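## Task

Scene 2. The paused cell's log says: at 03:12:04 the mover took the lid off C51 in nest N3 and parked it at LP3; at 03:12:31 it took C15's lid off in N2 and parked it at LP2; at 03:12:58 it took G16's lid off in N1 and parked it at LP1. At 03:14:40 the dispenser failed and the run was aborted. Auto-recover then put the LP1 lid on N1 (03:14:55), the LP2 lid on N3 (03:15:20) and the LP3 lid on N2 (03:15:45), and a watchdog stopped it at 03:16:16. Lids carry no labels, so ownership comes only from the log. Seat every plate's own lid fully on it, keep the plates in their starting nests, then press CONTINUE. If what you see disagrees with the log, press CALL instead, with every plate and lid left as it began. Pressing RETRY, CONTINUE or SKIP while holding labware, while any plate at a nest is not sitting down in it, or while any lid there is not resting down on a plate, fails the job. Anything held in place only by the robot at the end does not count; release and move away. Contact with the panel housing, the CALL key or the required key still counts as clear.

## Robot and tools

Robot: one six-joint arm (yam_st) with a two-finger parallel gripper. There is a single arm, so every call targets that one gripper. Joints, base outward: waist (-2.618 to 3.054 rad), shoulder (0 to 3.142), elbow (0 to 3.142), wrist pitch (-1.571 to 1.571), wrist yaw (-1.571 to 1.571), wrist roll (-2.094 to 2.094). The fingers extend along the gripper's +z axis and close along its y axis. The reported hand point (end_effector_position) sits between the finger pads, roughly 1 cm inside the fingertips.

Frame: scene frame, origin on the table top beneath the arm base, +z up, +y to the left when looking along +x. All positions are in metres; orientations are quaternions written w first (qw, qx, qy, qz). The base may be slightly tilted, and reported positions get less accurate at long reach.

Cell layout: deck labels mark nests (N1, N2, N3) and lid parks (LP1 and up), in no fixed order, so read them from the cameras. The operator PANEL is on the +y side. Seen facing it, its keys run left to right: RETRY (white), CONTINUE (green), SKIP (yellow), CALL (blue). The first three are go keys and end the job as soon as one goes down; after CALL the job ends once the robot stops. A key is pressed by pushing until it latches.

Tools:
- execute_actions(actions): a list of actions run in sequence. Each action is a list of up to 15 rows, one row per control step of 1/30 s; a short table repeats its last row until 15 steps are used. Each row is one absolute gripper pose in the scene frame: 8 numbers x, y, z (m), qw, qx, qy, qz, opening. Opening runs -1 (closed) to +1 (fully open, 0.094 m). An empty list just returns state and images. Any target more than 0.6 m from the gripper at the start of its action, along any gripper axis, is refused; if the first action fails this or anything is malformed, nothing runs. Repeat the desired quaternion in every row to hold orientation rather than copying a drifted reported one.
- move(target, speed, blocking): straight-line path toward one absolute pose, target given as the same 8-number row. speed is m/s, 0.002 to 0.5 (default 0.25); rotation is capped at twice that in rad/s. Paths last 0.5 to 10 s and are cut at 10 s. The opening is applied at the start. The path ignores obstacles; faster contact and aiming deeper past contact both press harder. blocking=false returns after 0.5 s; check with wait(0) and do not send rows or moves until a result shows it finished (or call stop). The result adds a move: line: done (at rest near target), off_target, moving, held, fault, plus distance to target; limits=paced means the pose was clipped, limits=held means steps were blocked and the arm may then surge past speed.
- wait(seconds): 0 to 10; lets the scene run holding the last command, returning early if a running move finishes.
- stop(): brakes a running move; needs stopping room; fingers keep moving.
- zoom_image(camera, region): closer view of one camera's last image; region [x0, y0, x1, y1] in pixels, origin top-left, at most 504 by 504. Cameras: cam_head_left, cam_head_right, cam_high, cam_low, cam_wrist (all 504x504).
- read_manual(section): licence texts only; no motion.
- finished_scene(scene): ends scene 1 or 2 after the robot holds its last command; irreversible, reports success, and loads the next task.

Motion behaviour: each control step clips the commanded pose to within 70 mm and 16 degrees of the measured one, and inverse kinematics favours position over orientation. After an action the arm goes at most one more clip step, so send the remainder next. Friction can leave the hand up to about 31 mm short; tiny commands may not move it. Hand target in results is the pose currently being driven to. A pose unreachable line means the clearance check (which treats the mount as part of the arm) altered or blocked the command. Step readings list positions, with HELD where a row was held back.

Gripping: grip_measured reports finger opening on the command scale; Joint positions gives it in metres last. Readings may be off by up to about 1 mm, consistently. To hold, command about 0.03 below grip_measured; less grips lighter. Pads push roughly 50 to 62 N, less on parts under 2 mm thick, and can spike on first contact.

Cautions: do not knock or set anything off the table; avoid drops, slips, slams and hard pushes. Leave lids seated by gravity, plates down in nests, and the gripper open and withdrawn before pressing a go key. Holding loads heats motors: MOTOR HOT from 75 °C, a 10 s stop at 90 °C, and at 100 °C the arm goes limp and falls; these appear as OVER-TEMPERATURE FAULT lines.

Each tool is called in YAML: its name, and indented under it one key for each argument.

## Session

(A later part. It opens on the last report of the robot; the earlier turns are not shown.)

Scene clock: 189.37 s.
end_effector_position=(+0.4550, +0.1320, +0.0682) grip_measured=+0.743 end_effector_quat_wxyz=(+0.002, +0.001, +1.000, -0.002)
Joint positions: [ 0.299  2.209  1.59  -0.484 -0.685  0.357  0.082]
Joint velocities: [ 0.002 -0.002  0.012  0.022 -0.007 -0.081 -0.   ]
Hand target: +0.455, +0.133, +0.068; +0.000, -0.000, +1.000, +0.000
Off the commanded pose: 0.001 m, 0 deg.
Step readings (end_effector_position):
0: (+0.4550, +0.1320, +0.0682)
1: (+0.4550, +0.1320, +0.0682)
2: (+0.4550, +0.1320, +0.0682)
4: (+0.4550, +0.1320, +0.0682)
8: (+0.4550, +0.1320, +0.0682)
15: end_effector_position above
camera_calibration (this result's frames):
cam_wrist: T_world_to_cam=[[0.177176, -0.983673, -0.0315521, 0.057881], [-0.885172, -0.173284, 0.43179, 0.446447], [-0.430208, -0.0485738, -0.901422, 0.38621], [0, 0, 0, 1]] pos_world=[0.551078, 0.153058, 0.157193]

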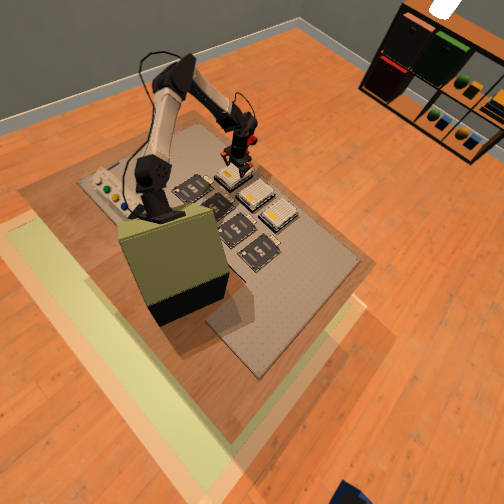

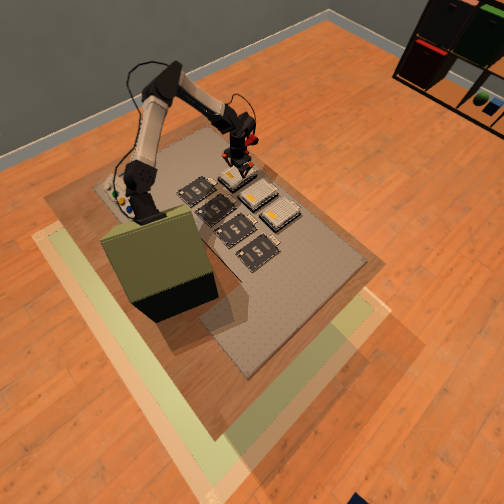

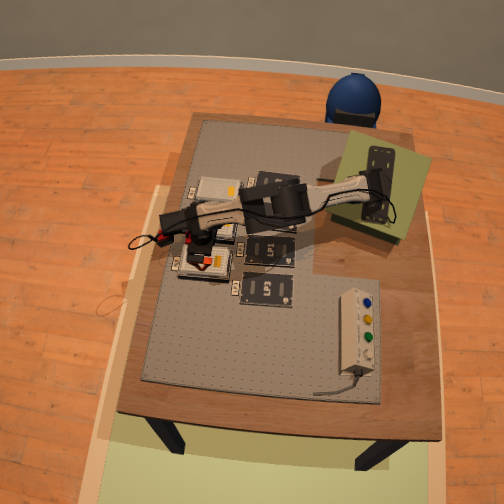

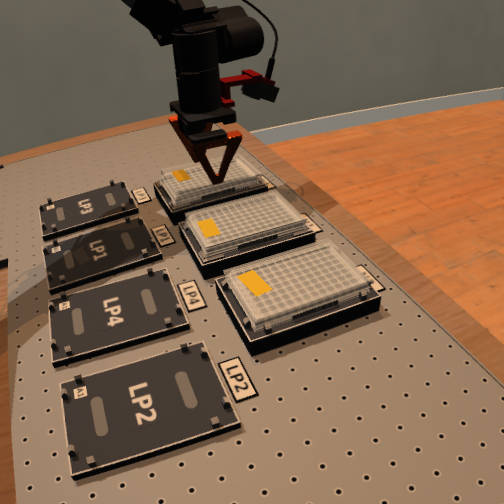

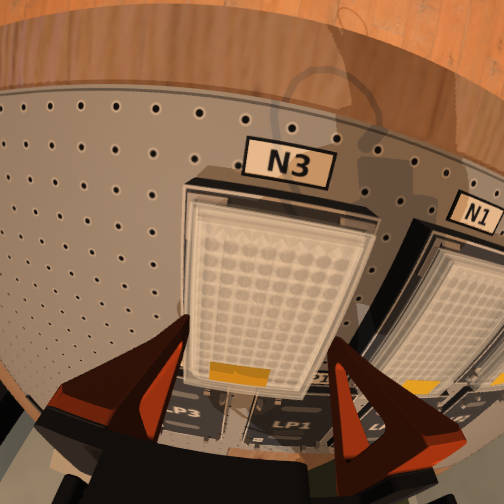

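execute_actions:
  actions:
    - [[0.455,0.132,0.068,0,0,1,0,0.76],[0.455,0.132,0.068,0,0,1,0,0.77],[0.455,0.132,0.068,0,0,1,0,0.78],[0.455,0.132,0.068,0,0,1,0,0.79],[0.455,0.132,0.068,0,0,1,0,0.80],[0.455,0.132,0.068,0,0,1,0,0.82],[0.455,0.132,0.068,0,0,1,0,0.85],[0.455,0.132,0.068,0,0,1,0,0.9],[0.455,0.132,0.068,0,0,1,0,1],[0.455,0.132,0.068,0,0,1,0,1],[0.455,0.132,0.068,0,0,1,0,1],[0.455,0.132,0.09,0,0,1,0,1],[0.455,0.132,0.12,0,0,1,0,1]]
    - [[0.44,0.14,0.17,0,0,1,0,1]]

zoom_image:
  camera: "cam_low"
  region: [155, 150, 285, 270]

Scene clock: 192.93 s.
end_effector_position=(+0.4509, +0.1449, +0.1777) grip_measured=+1.000 end_effector_quat_wxyz=(+0.022, -0.010, +1.000, -0.001)
Joint positions: [ 0.155  1.972  1.569 -0.76  -0.738  0.197  0.094]
Joint velocities: [ 0.012 -0.017 -0.007 -0.066 -0.037 -0.11   0.   ]
Hand target: +0.440, +0.141, +0.170; -0.000, +0.000, +1.000, +0.000
Off the commanded pose: 0.014 m, 3 deg.
Step readings (end_effector_position; steps 1 to 15: 1st action; 16 to 30: 2nd action):
0: (+0.4550, +0.1320, +0.0682)
1: (+0.4550, +0.1320, +0.0682)
2: (+0.4550, +0.1320, +0.0682)
4: (+0.4550, +0.1320, +0.0682)
8: (+0.4550, +0.1320, +0.0682)
15: (+0.4539, +0.1312, +0.0879)
16: (+0.4561, +0.1320, +0.0995)
17: (+0.4557, +0.1329, +0.1134)
19: (+0.4586, +0.1374, +0.1440)
23: (+0.4624, +0.1468, +0.1788)
30: end_effector_position above
camera_calibration (this result's frames):
cam_wrist: T_world_to_cam=[[0.19962, -0.979519, -0.0263544, 0.063099], [-0.898045, -0.193644, 0.39499, 0.413039], [-0.392004, -0.0551807, -0.918307, 0.470437], [0, 0, 0, 1]] pos_world=[0.542745, 0.167748, 0.270522]

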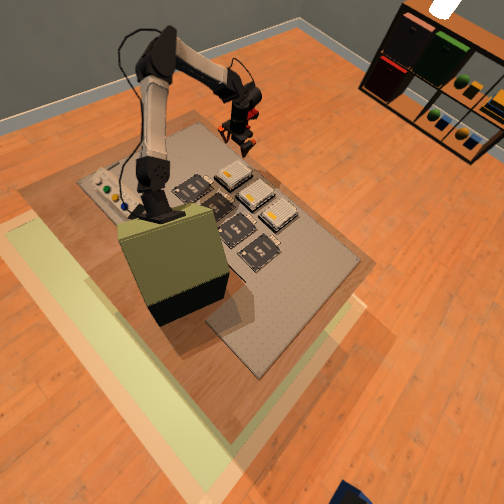

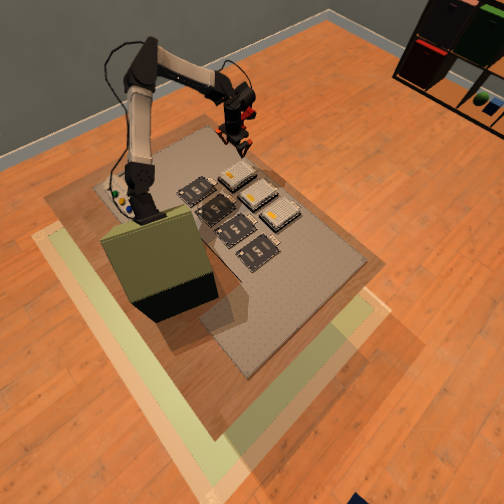

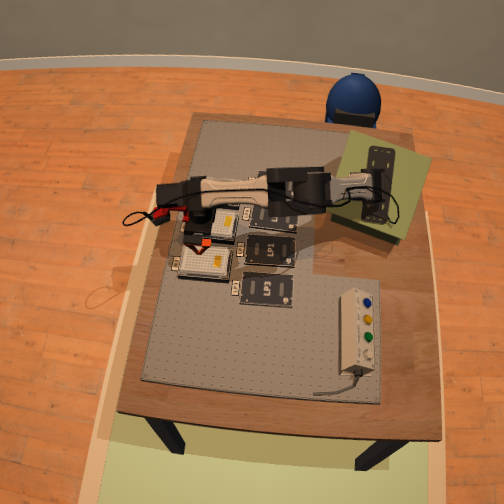

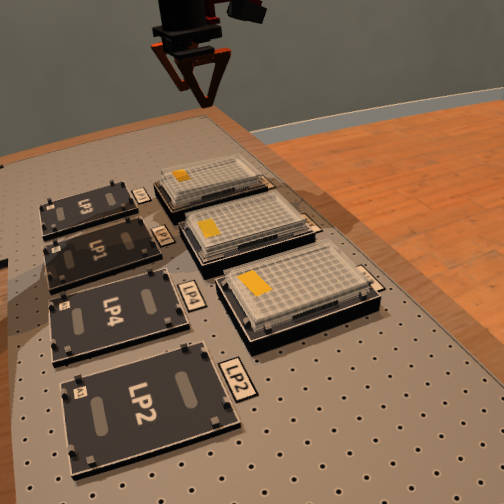

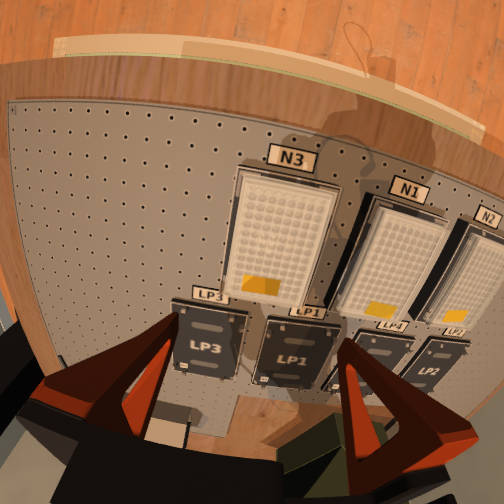

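Region (155, 150, 285, 270) of cam_low's 504x504 image, scaled by 3.877, with more detail than that image has; it fills the top 465 rows of this view, and the rest is white.

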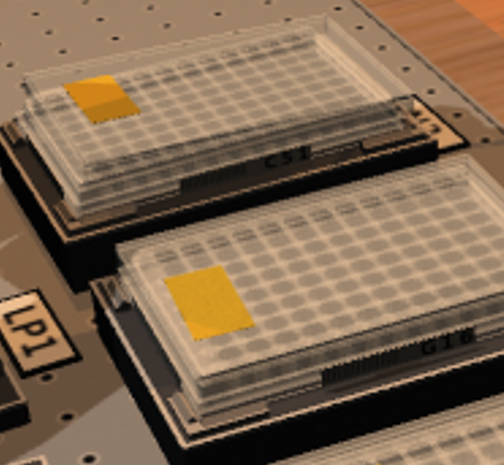

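move:
  target: [0.385,0.048,0.13,0,0,1,0,1]
  speed: 0.2

zoom_image:
  camera: "cam_wrist"
  region: [70, 10, 470, 300]

Scene clock: 201.57 s.
end_effector_position=(+0.3903, +0.0548, +0.1317) grip_measured=+1.000 end_effector_quat_wxyz=(+0.001, -0.005, +1.000, -0.002)
Joint positions: [ 0.083  2.024  1.208 -0.469 -0.766  0.072  0.094]
Joint velocities: [-0.002 -0.007 -0.002 -0.007 -0.007  0.037  0.   ]
Hand target: +0.385, +0.048, +0.130; -0.000, -0.000, +1.000, +0.000
Off the commanded pose: 0.009 m, 1 deg.
move: done
camera_calibration (this result's frames):
cam_wrist: T_world_to_cam=[[0.189669, -0.981349, -0.0313149, -0.00969014], [-0.88203, -0.184311, 0.43365, 0.347461], [-0.431334, -0.0546293, -0.900537, 0.41248], [0, 0, 0, 1]] pos_world=[0.486225, 0.0770649, 0.220473]

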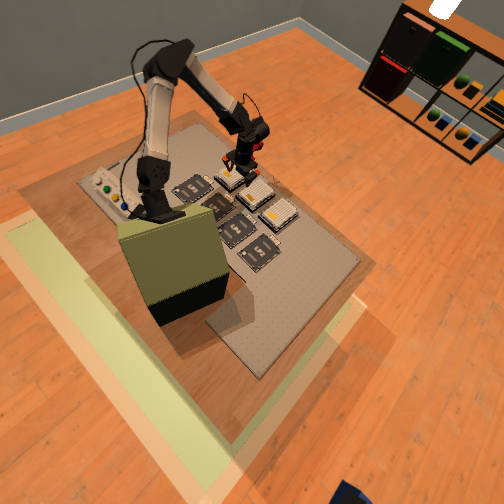

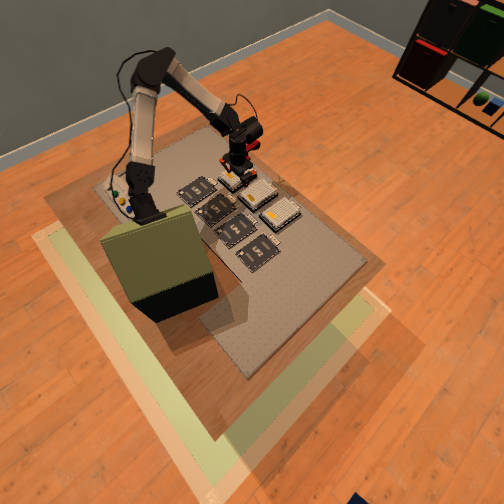

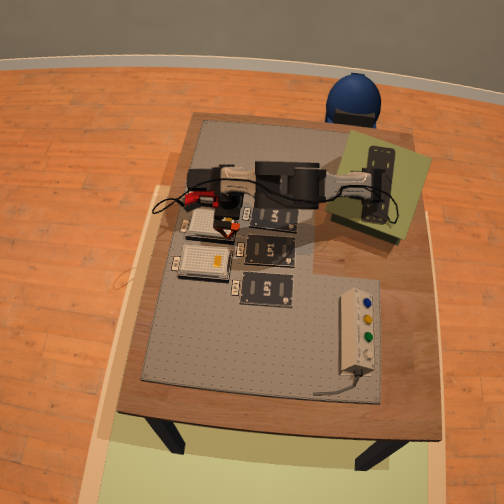

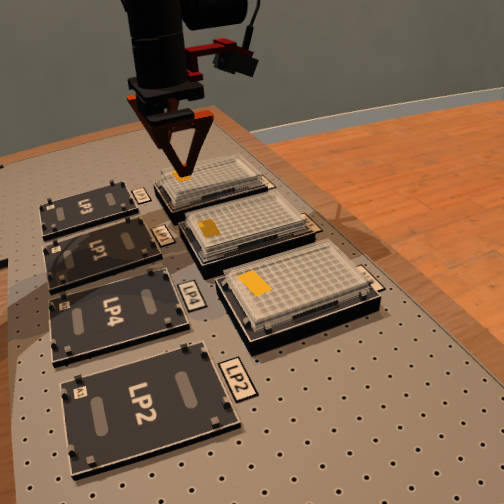

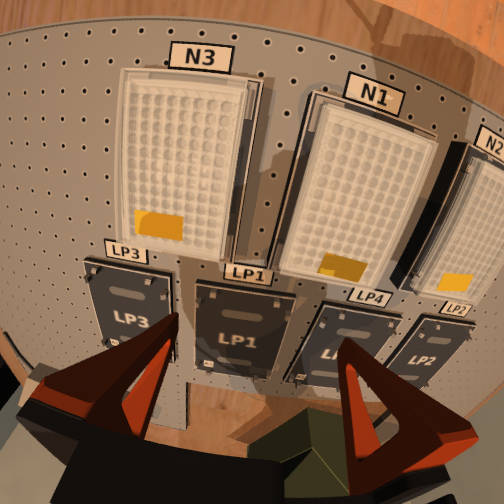

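Region (70, 10, 470, 300) of cam_wrist's 504x504 image, scaled by 1.260, with more detail than that image has; it fills the top 365 rows of this view, and the rest is white.

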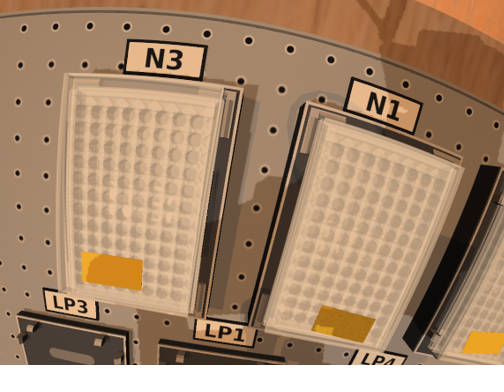

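zoom_image:
  camera: "cam_wrist"
  region: [105, 55, 185, 125]

zoom_image:
  camera: "cam_wrist"
  region: [380, 105, 460, 175]

Region (105, 55, 185, 125) of cam_wrist's 504x504 image, scaled by 6.300, with more detail than that image has; it fills the top 441 rows of this view, and the rest is white.

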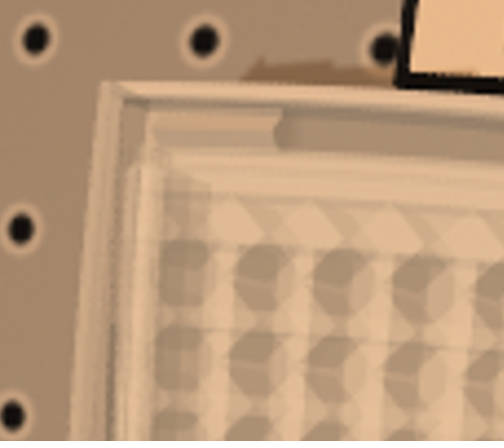

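Region (380, 105, 460, 175) of cam_wrist's 504x504 image, scaled by 6.300, with more detail than that image has; it fills the top 441 rows of this view, and the rest is white.

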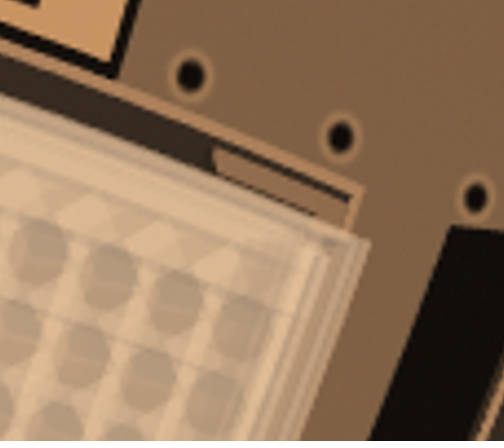

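move:
  target: [0.452,0.132,0.10,0,0,1,0,1]
  speed: 0.12

Scene clock: 205.57 s.
end_effector_position=(+0.4509, +0.1309, +0.1044) grip_measured=+1.000 end_effector_quat_wxyz=(+0.006, -0.003, +1.000, +0.003)
Joint positions: [ 0.244  2.122  1.543 -0.552 -0.717  0.293  0.094]
Joint velocities: [-0.007  0.007  0.002 -0.022  0.037  0.037  0.   ]
Hand target: +0.452, +0.132, +0.100; +0.001, -0.000, +1.000, -0.000
Off the commanded pose: 0.005 m, 1 deg.
move: done
camera_calibration (this result's frames):
cam_wrist: T_world_to_cam=[[0.186296, -0.981661, -0.040451, 0.0552255], [-0.887276, -0.18578, 0.422169, 0.430622], [-0.421942, -0.042757, -0.905614, 0.412928], [0, 0, 0, 1]] pos_world=[0.546024, 0.151869, 0.194392]

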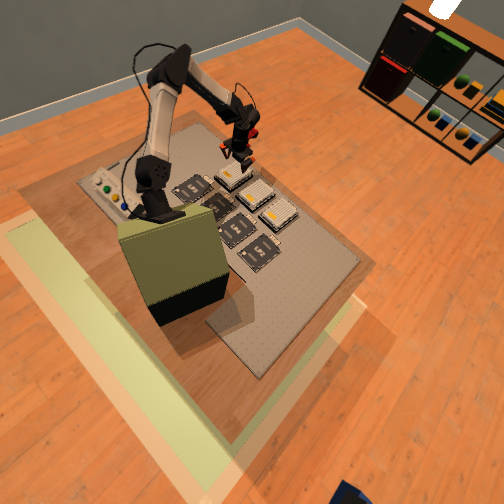

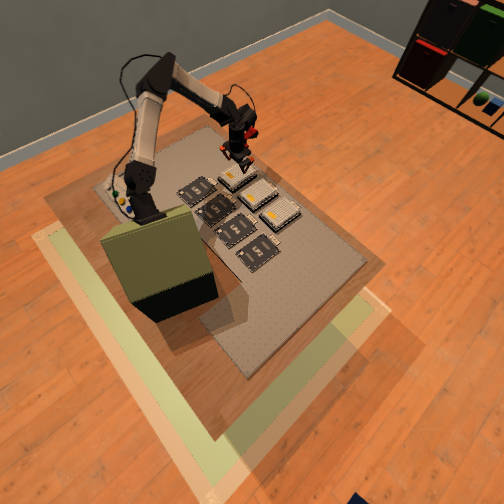

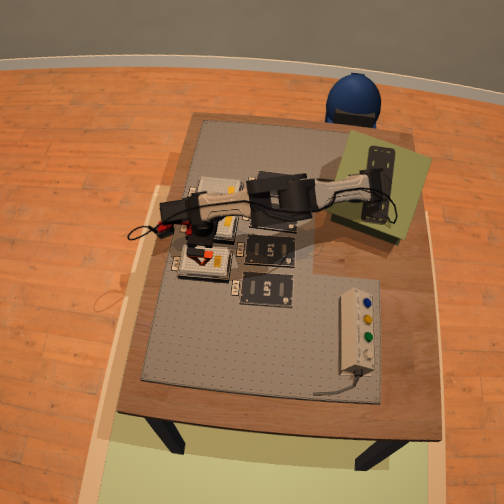

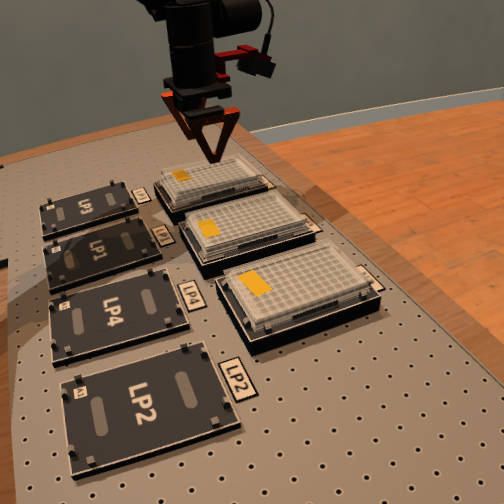

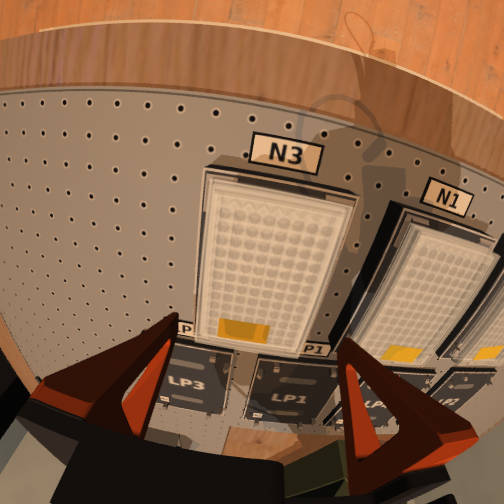

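zoom_image:
  camera: "cam_wrist"
  region: [190, 155, 370, 255]

zoom_image:
  camera: "cam_wrist"
  region: [370, 190, 504, 290]

Region (190, 155, 370, 255) of cam_wrist's 504x504 image, scaled by 2.800, with more detail than that image has.

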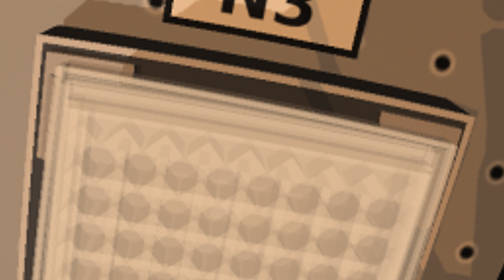

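Region (370, 190, 504, 290) of cam_wrist's 504x504 image, scaled by 3.761, with more detail than that image has; it fills the top 376 rows of this view, and the rest is white.

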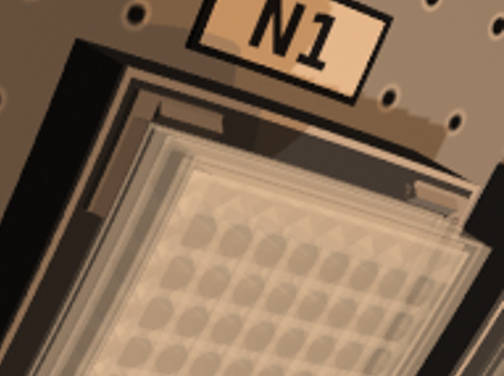

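execute_actions:
  actions:
    - [[0.453,0.132,0.075,0,0,1,0,1]]
    - [[0.453,0.132,0.070,0,0,1,0,1]]

Scene clock: 207.50 s.
end_effector_position=(+0.4453, +0.1266, +0.0759) grip_measured=+1.000 end_effector_quat_wxyz=(-0.006, +0.010, +1.000, -0.001)
Joint positions: [ 0.283  2.182  1.548 -0.501 -0.7    0.343  0.094]
Joint velocities: [ 0.007  0.012 -0.022 -0.022  0.051  0.022  0.   ]
Hand target: +0.453, +0.132, +0.070; +0.000, +0.000, +1.000, +0.000
Off the commanded pose: 0.011 m, 1 deg.
Step readings (end_effector_position; steps 1 to 15: 1st action; 16 to 30: 2nd action):
0: (+0.4507, +0.1309, +0.1044)
1: (+0.4507, +0.1304, +0.1026)
2: (+0.4512, +0.1303, +0.0994)
4: (+0.4489, +0.1296, +0.0899)
8: (+0.4414, +0.1269, +0.0767)
15: (+0.4420, +0.1261, +0.0759)
16: (+0.4424, +0.1262, +0.0759)
17: (+0.4429, +0.1262, +0.0759)
19: (+0.4439, +0.1264, +0.0759)
23: (+0.4448, +0.1265, +0.0759)
30: end_effector_position above
camera_calibration (this result's frames):
cam_wrist: T_world_to_cam=[[0.158615, -0.986692, -0.0357877, 0.0634659], [-0.881023, -0.157804, 0.445979, 0.428713], [-0.445691, -0.0392094, -0.894328, 0.39381], [0, 0, 0, 1]] pos_world=[0.543157, 0.145715, 0.16327]

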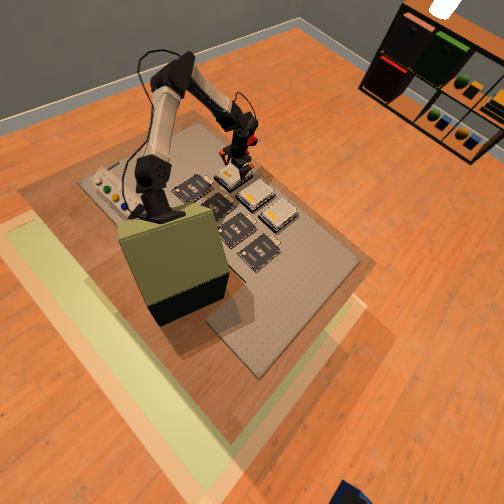

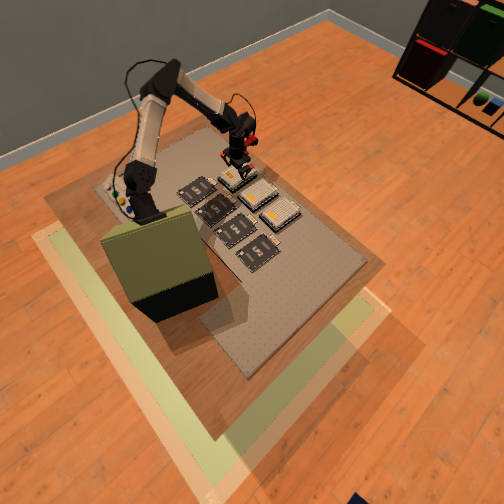

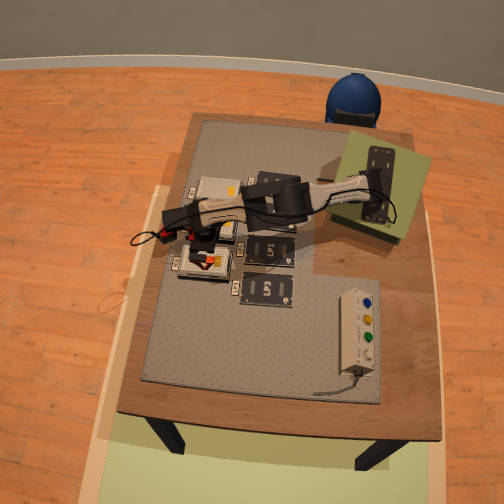

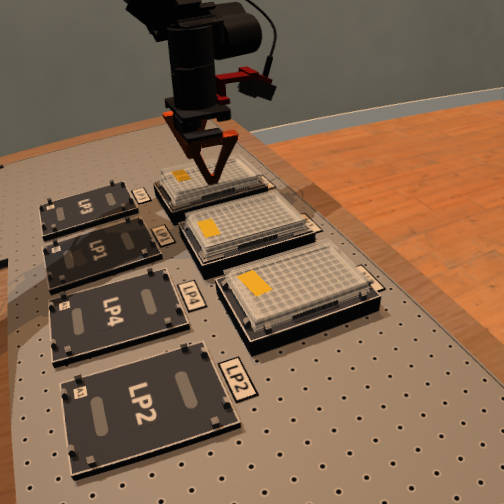

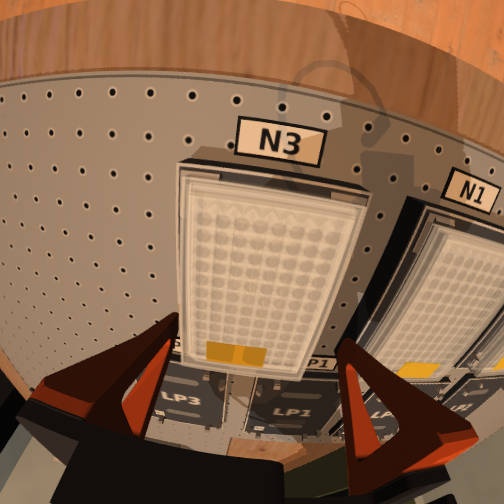

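execute_actions:
  actions:
    - [[0.461,0.136,0.076,0,0,1,0,1],[0.461,0.136,0.076,0,0,1,0,1],[0.461,0.136,0.076,0,0,1,0,1],[0.453,0.132,0.075,0,0,1,0,1]]

Scene clock: 209.53 s.
end_effector_position=(+0.4554, +0.1317, +0.0778) grip_measured=+1.000 end_effector_quat_wxyz=(+0.002, +0.003, +1.000, +0.002)
Joint positions: [ 0.283  2.191  1.585 -0.505 -0.699  0.344  0.094]
Joint velocities: [-0.007 -0.002 -0.017 -0.007  0.051  0.037  0.   ]
Hand target: +0.453, +0.132, +0.075; -0.000, +0.000, +1.000, -0.000
Off the commanded pose: 0.004 m, 0 deg.
Step readings (end_effector_position):
0: (+0.4454, +0.1266, +0.0758)
1: (+0.4464, +0.1273, +0.0763)
2: (+0.4493, +0.1285, +0.0765)
4: (+0.4549, +0.1312, +0.0774)
8: (+0.4554, +0.1317, +0.0778)
15: end_effector_position above
camera_calibration (this result's frames):
cam_wrist: T_world_to_cam=[[0.173853, -0.984022, -0.0384078, 0.0599134], [-0.886124, -0.173333, 0.429813, 0.443231], [-0.429603, -0.0406903, -0.902101, 0.393719], [0, 0, 0, 1]] pos_world=[0.551485, 0.151803, 0.166969]

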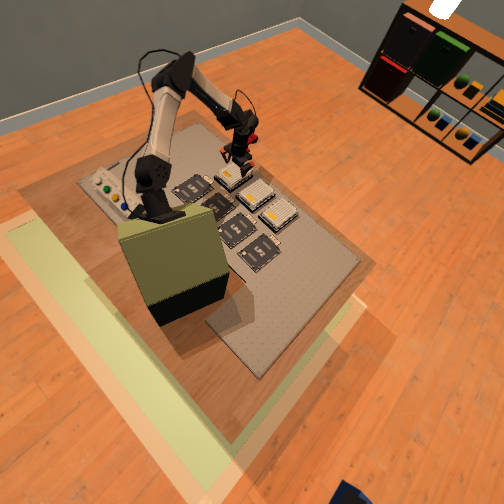

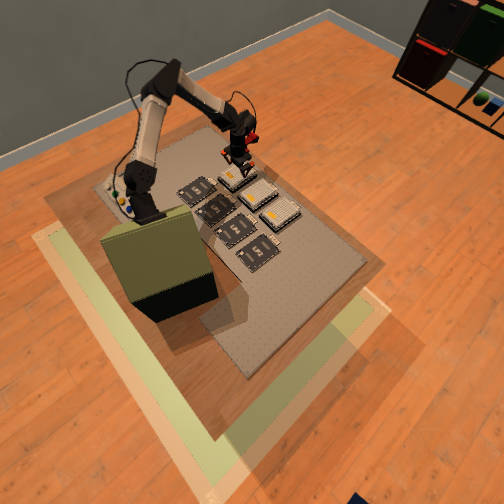

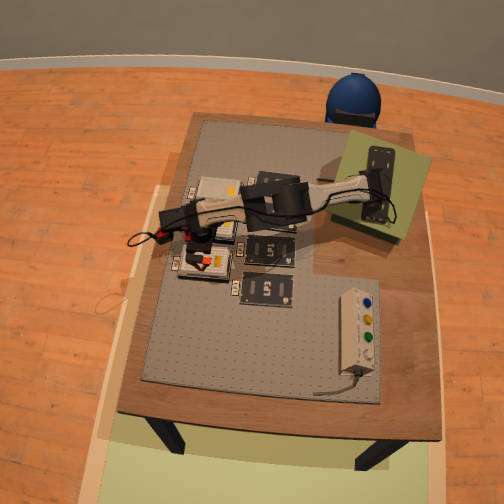

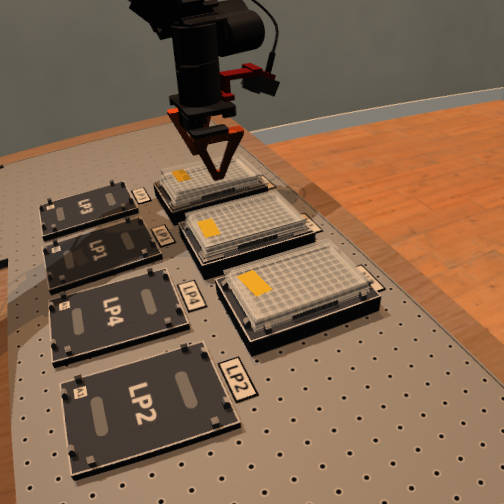

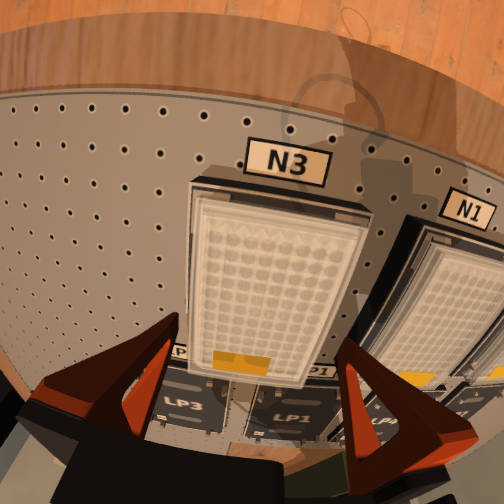

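execute_actions:
  actions: []

Scene clock: 211.47 s.
end_effector_position=(+0.4554, +0.1317, +0.0778) grip_measured=+1.000 end_effector_quat_wxyz=(+0.002, +0.003, +1.000, +0.002)
Joint positions: [ 0.283  2.191  1.585 -0.505 -0.699  0.344  0.094]
Joint velocities: [ 0.002 -0.002 -0.007 -0.037  0.022  0.007  0.   ]
Hand target: +0.453, +0.132, +0.075; -0.000, +0.000, +1.000, -0.000
Off the commanded pose: 0.004 m, 0 deg.
camera_calibration (this result's frames):
cam_wrist: T_world_to_cam=[[0.173853, -0.984022, -0.0384078, 0.0599134], [-0.886124, -0.173333, 0.429813, 0.443231], [-0.429603, -0.0406903, -0.902101, 0.393719], [0, 0, 0, 1]] pos_world=[0.551485, 0.151803, 0.166969]

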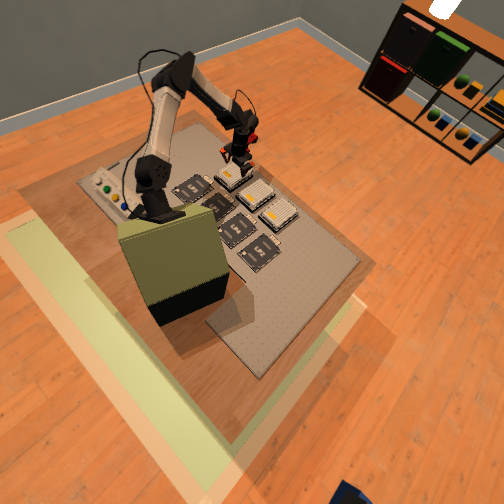

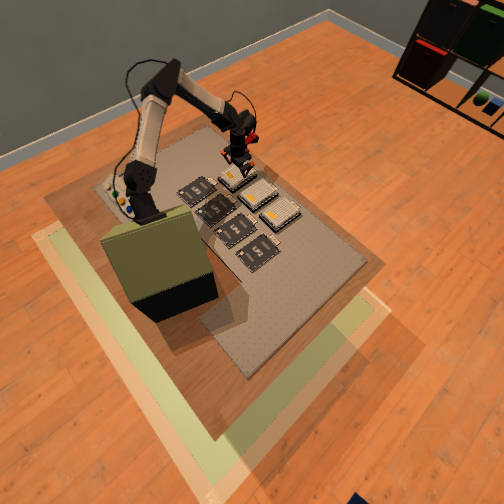

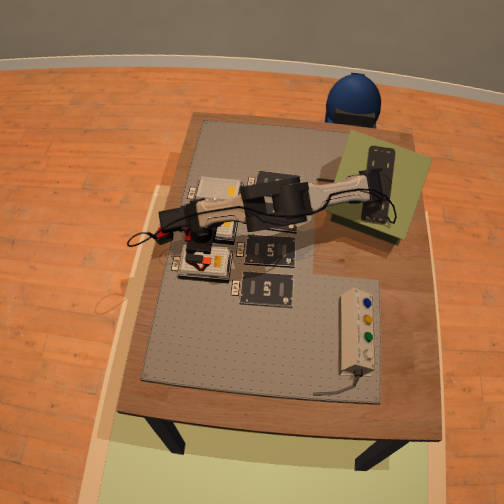

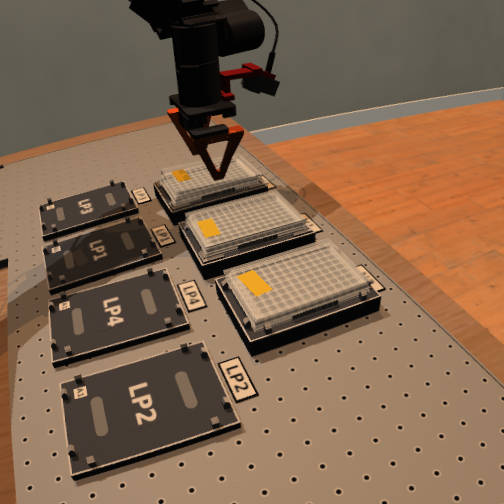

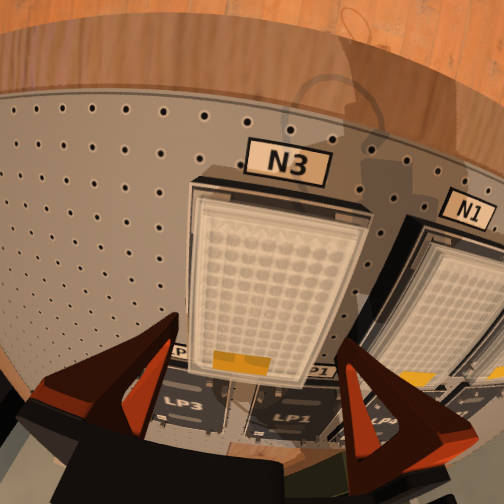

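execute_actions:
  actions:
    - [[0.453,0.132,0.060,0,0,1,0,1],[0.453,0.132,0.060,0,0,1,0,1],[0.453,0.132,0.060,0,0,1,0,1],[0.453,0.132,0.070,0,0,1,0,1]]
    - [[0.453,0.132,0.070,0,0,1,0,1]]

Scene clock: 212.77 s.
end_effector_position=(+0.4559, +0.1336, +0.0739) grip_measured=+1.000 end_effector_quat_wxyz=(+0.004, +0.000, +1.000, +0.002)
Joint positions: [ 0.291  2.196  1.585 -0.49  -0.696  0.351  0.094]
Joint velocities: [ 0.002 -0.017  0.002 -0.051 -0.007 -0.007  0.   ]
Hand target: +0.453, +0.132, +0.070; -0.000, -0.000, +1.000, +0.000
Off the commanded pose: 0.005 m, 1 deg.
Step readings (end_effector_position; steps 1 to 15: 1st action; 16 to 30: 2nd action):
0: (+0.4554, +0.1317, +0.0778)
1: (+0.4557, +0.1320, +0.0772)
2: (+0.4564, +0.1324, +0.0762)
4: (+0.4561, +0.1334, +0.0741)
8: (+0.4559, +0.1336, +0.0739)
15: (+0.4559, +0.1336, +0.0739)
16: (+0.4559, +0.1336, +0.0739)
17: (+0.4559, +0.1336, +0.0739)
19: (+0.4559, +0.1336, +0.0739)
23: (+0.4559, +0.1336, +0.0739)
30: end_effector_position above
camera_calibration (this result's frames):
cam_wrist: T_world_to_cam=[[0.179243, -0.983021, -0.0392547, 0.0590168], [-0.886501, -0.178688, 0.426833, 0.446762], [-0.426601, -0.0417077, -0.903478, 0.38934], [0, 0, 0, 1]] pos_world=[0.551569, 0.154084, 0.163384]

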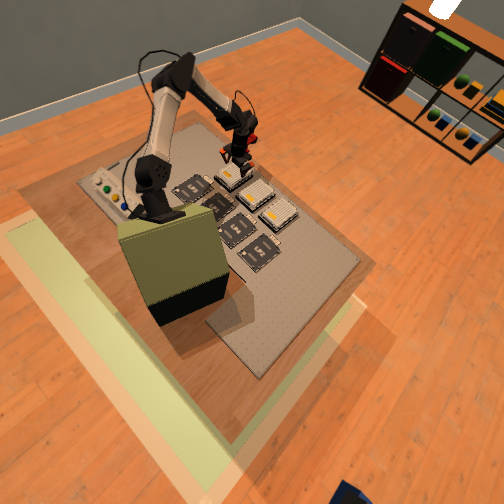

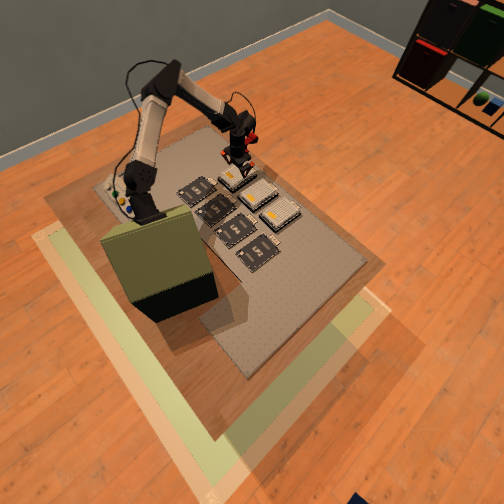

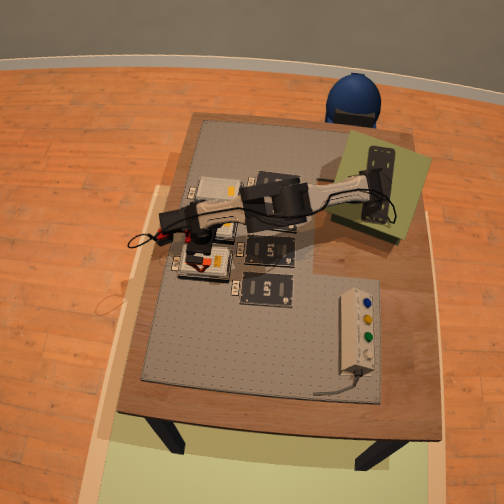

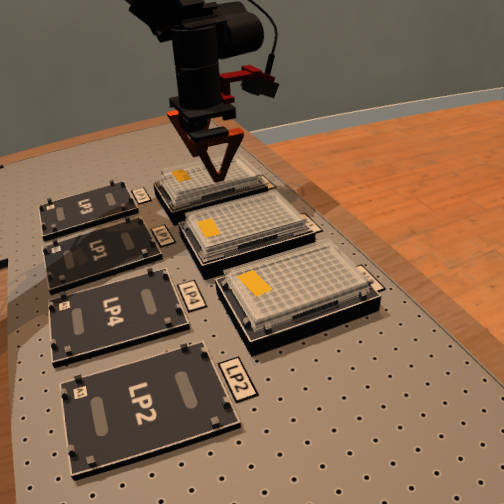

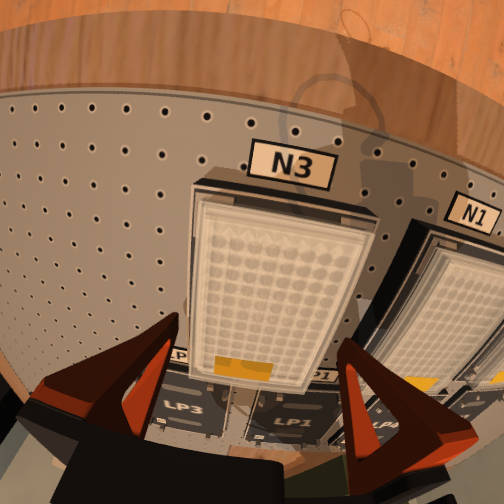

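execute_actions:
  actions:
    - [[0.453,0.132,0.056,0,0,1,0,1],[0.453,0.132,0.056,0,0,1,0,1],[0.453,0.132,0.056,0,0,1,0,1],[0.453,0.132,0.066,0,0,1,0,1]]

Scene clock: 213.77 s.
end_effector_position=(+0.4559, +0.1339, +0.0699) grip_measured=+1.000 end_effector_quat_wxyz=(+0.004, -0.000, +1.000, +0.003)
Joint positions: [ 0.297  2.203  1.585 -0.477 -0.693  0.358  0.094]
Joint velocities: [-0.002 -0.017 -0.002  0.022 -0.051  0.066  0.   ]
Hand target: +0.453, +0.132, +0.066; -0.000, -0.000, +1.000, +0.000
Off the commanded pose: 0.005 m, 1 deg.
Step readings (end_effector_position):
0: (+0.4559, +0.1336, +0.0739)
1: (+0.4561, +0.1336, +0.0733)
2: (+0.4567, +0.1337, +0.0723)
4: (+0.4562, +0.1339, +0.0701)
8: (+0.4559, +0.1339, +0.0699)
15: end_effector_position above
camera_calibration (this result's frames):
cam_wrist: T_world_to_cam=[[0.180229, -0.982831, -0.0395143, 0.0586606], [-0.886681, -0.179725, 0.426023, 0.448802], [-0.425811, -0.0417452, -0.903849, 0.385441], [0, 0, 0, 1]] pos_world=[0.551497, 0.154405, 0.159498]

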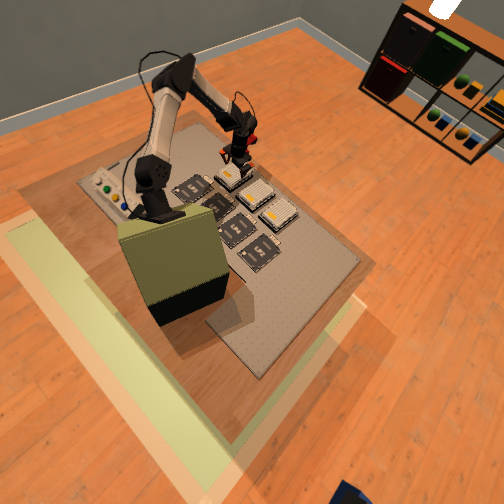

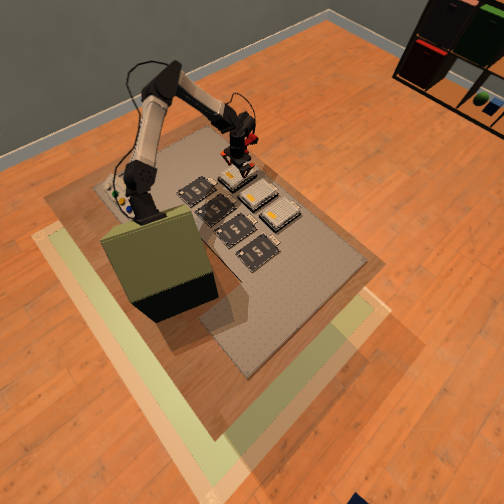

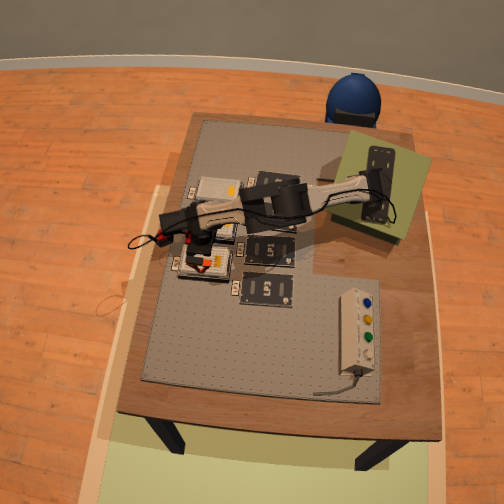

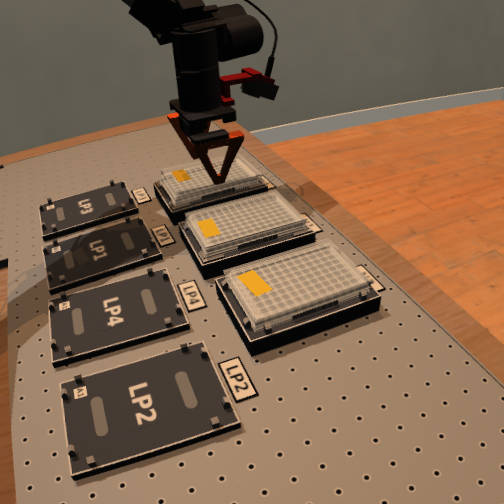

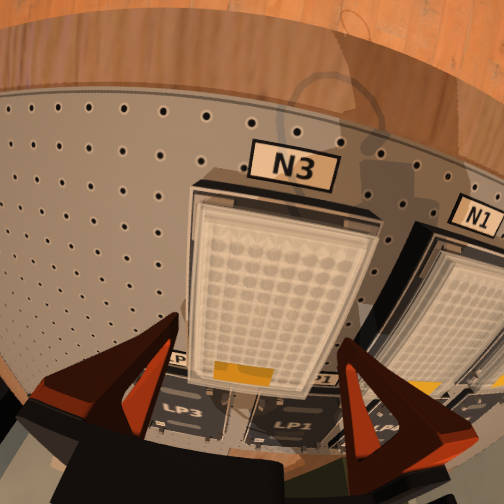

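execute_actions:
  actions:
    - [[0.453,0.132,0.053,0,0,1,0,1],[0.453,0.132,0.053,0,0,1,0,1],[0.453,0.132,0.053,0,0,1,0,1],[0.453,0.132,0.063,0,0,1,0,1]]

Scene clock: 214.60 s.
end_effector_position=(+0.4558, +0.1339, +0.0666) grip_measured=+1.000 end_effector_quat_wxyz=(+0.004, -0.000, +1.000, +0.002)
Joint positions: [ 0.302  2.209  1.585 -0.467 -0.69   0.364  0.094]
Joint velocities: [-0.017  0.002 -0.002 -0.007 -0.051  0.007  0.   ]
Hand target: +0.453, +0.132, +0.063; +0.000, -0.000, +1.000, -0.000
Off the commanded pose: 0.005 m, 1 deg.
Step readings (end_effector_position):
0: (+0.4559, +0.1339, +0.0699)
1: (+0.4560, +0.1338, +0.0693)
2: (+0.4564, +0.1338, +0.0684)
4: (+0.4562, +0.1339, +0.0667)
8: (+0.4558, +0.1339, +0.0666)
15: end_effector_position above
camera_calibration (this result's frames):
cam_wrist: T_world_to_cam=[[0.179961, -0.982894, -0.0391571, 0.0586886], [-0.886841, -0.17934, 0.425852, 0.450125], [-0.42559, -0.0419107, -0.903945, 0.382333], [0, 0, 0, 1]] pos_world=[0.551345, 0.154434, 0.15622]

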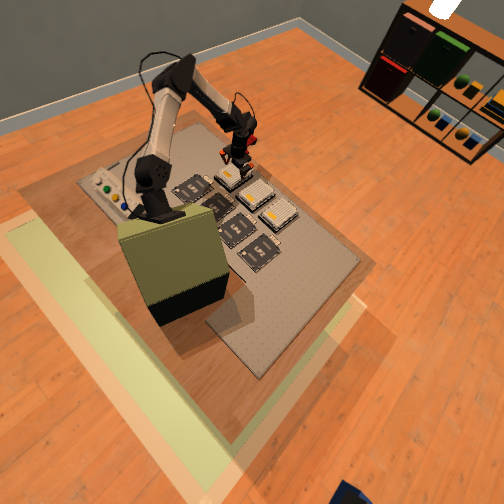

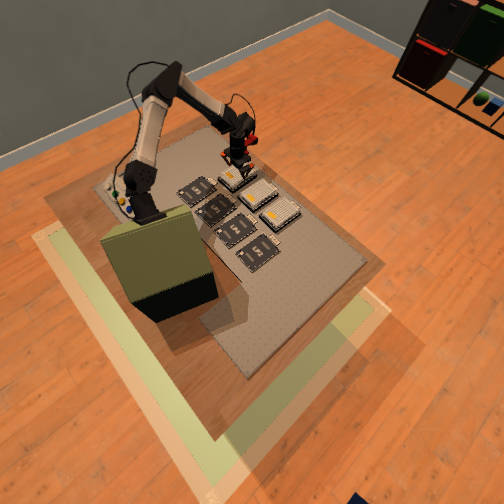

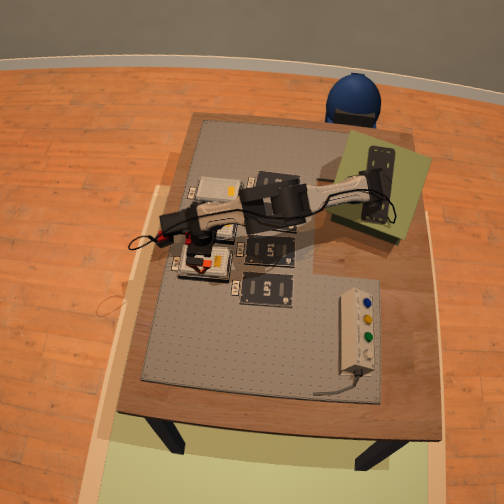

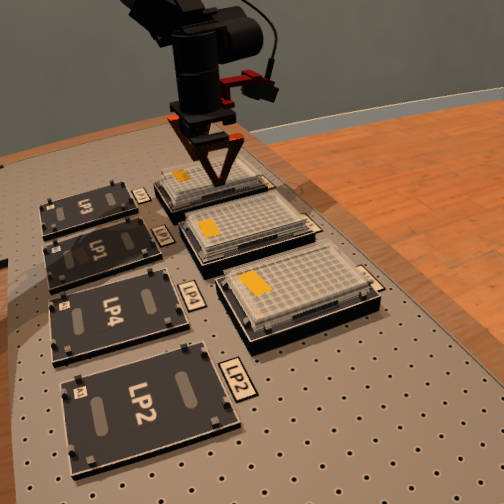

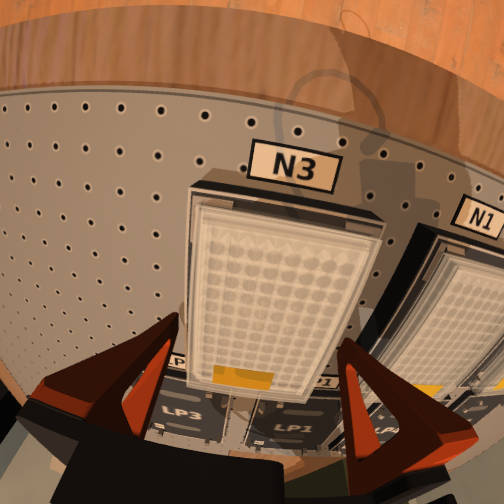

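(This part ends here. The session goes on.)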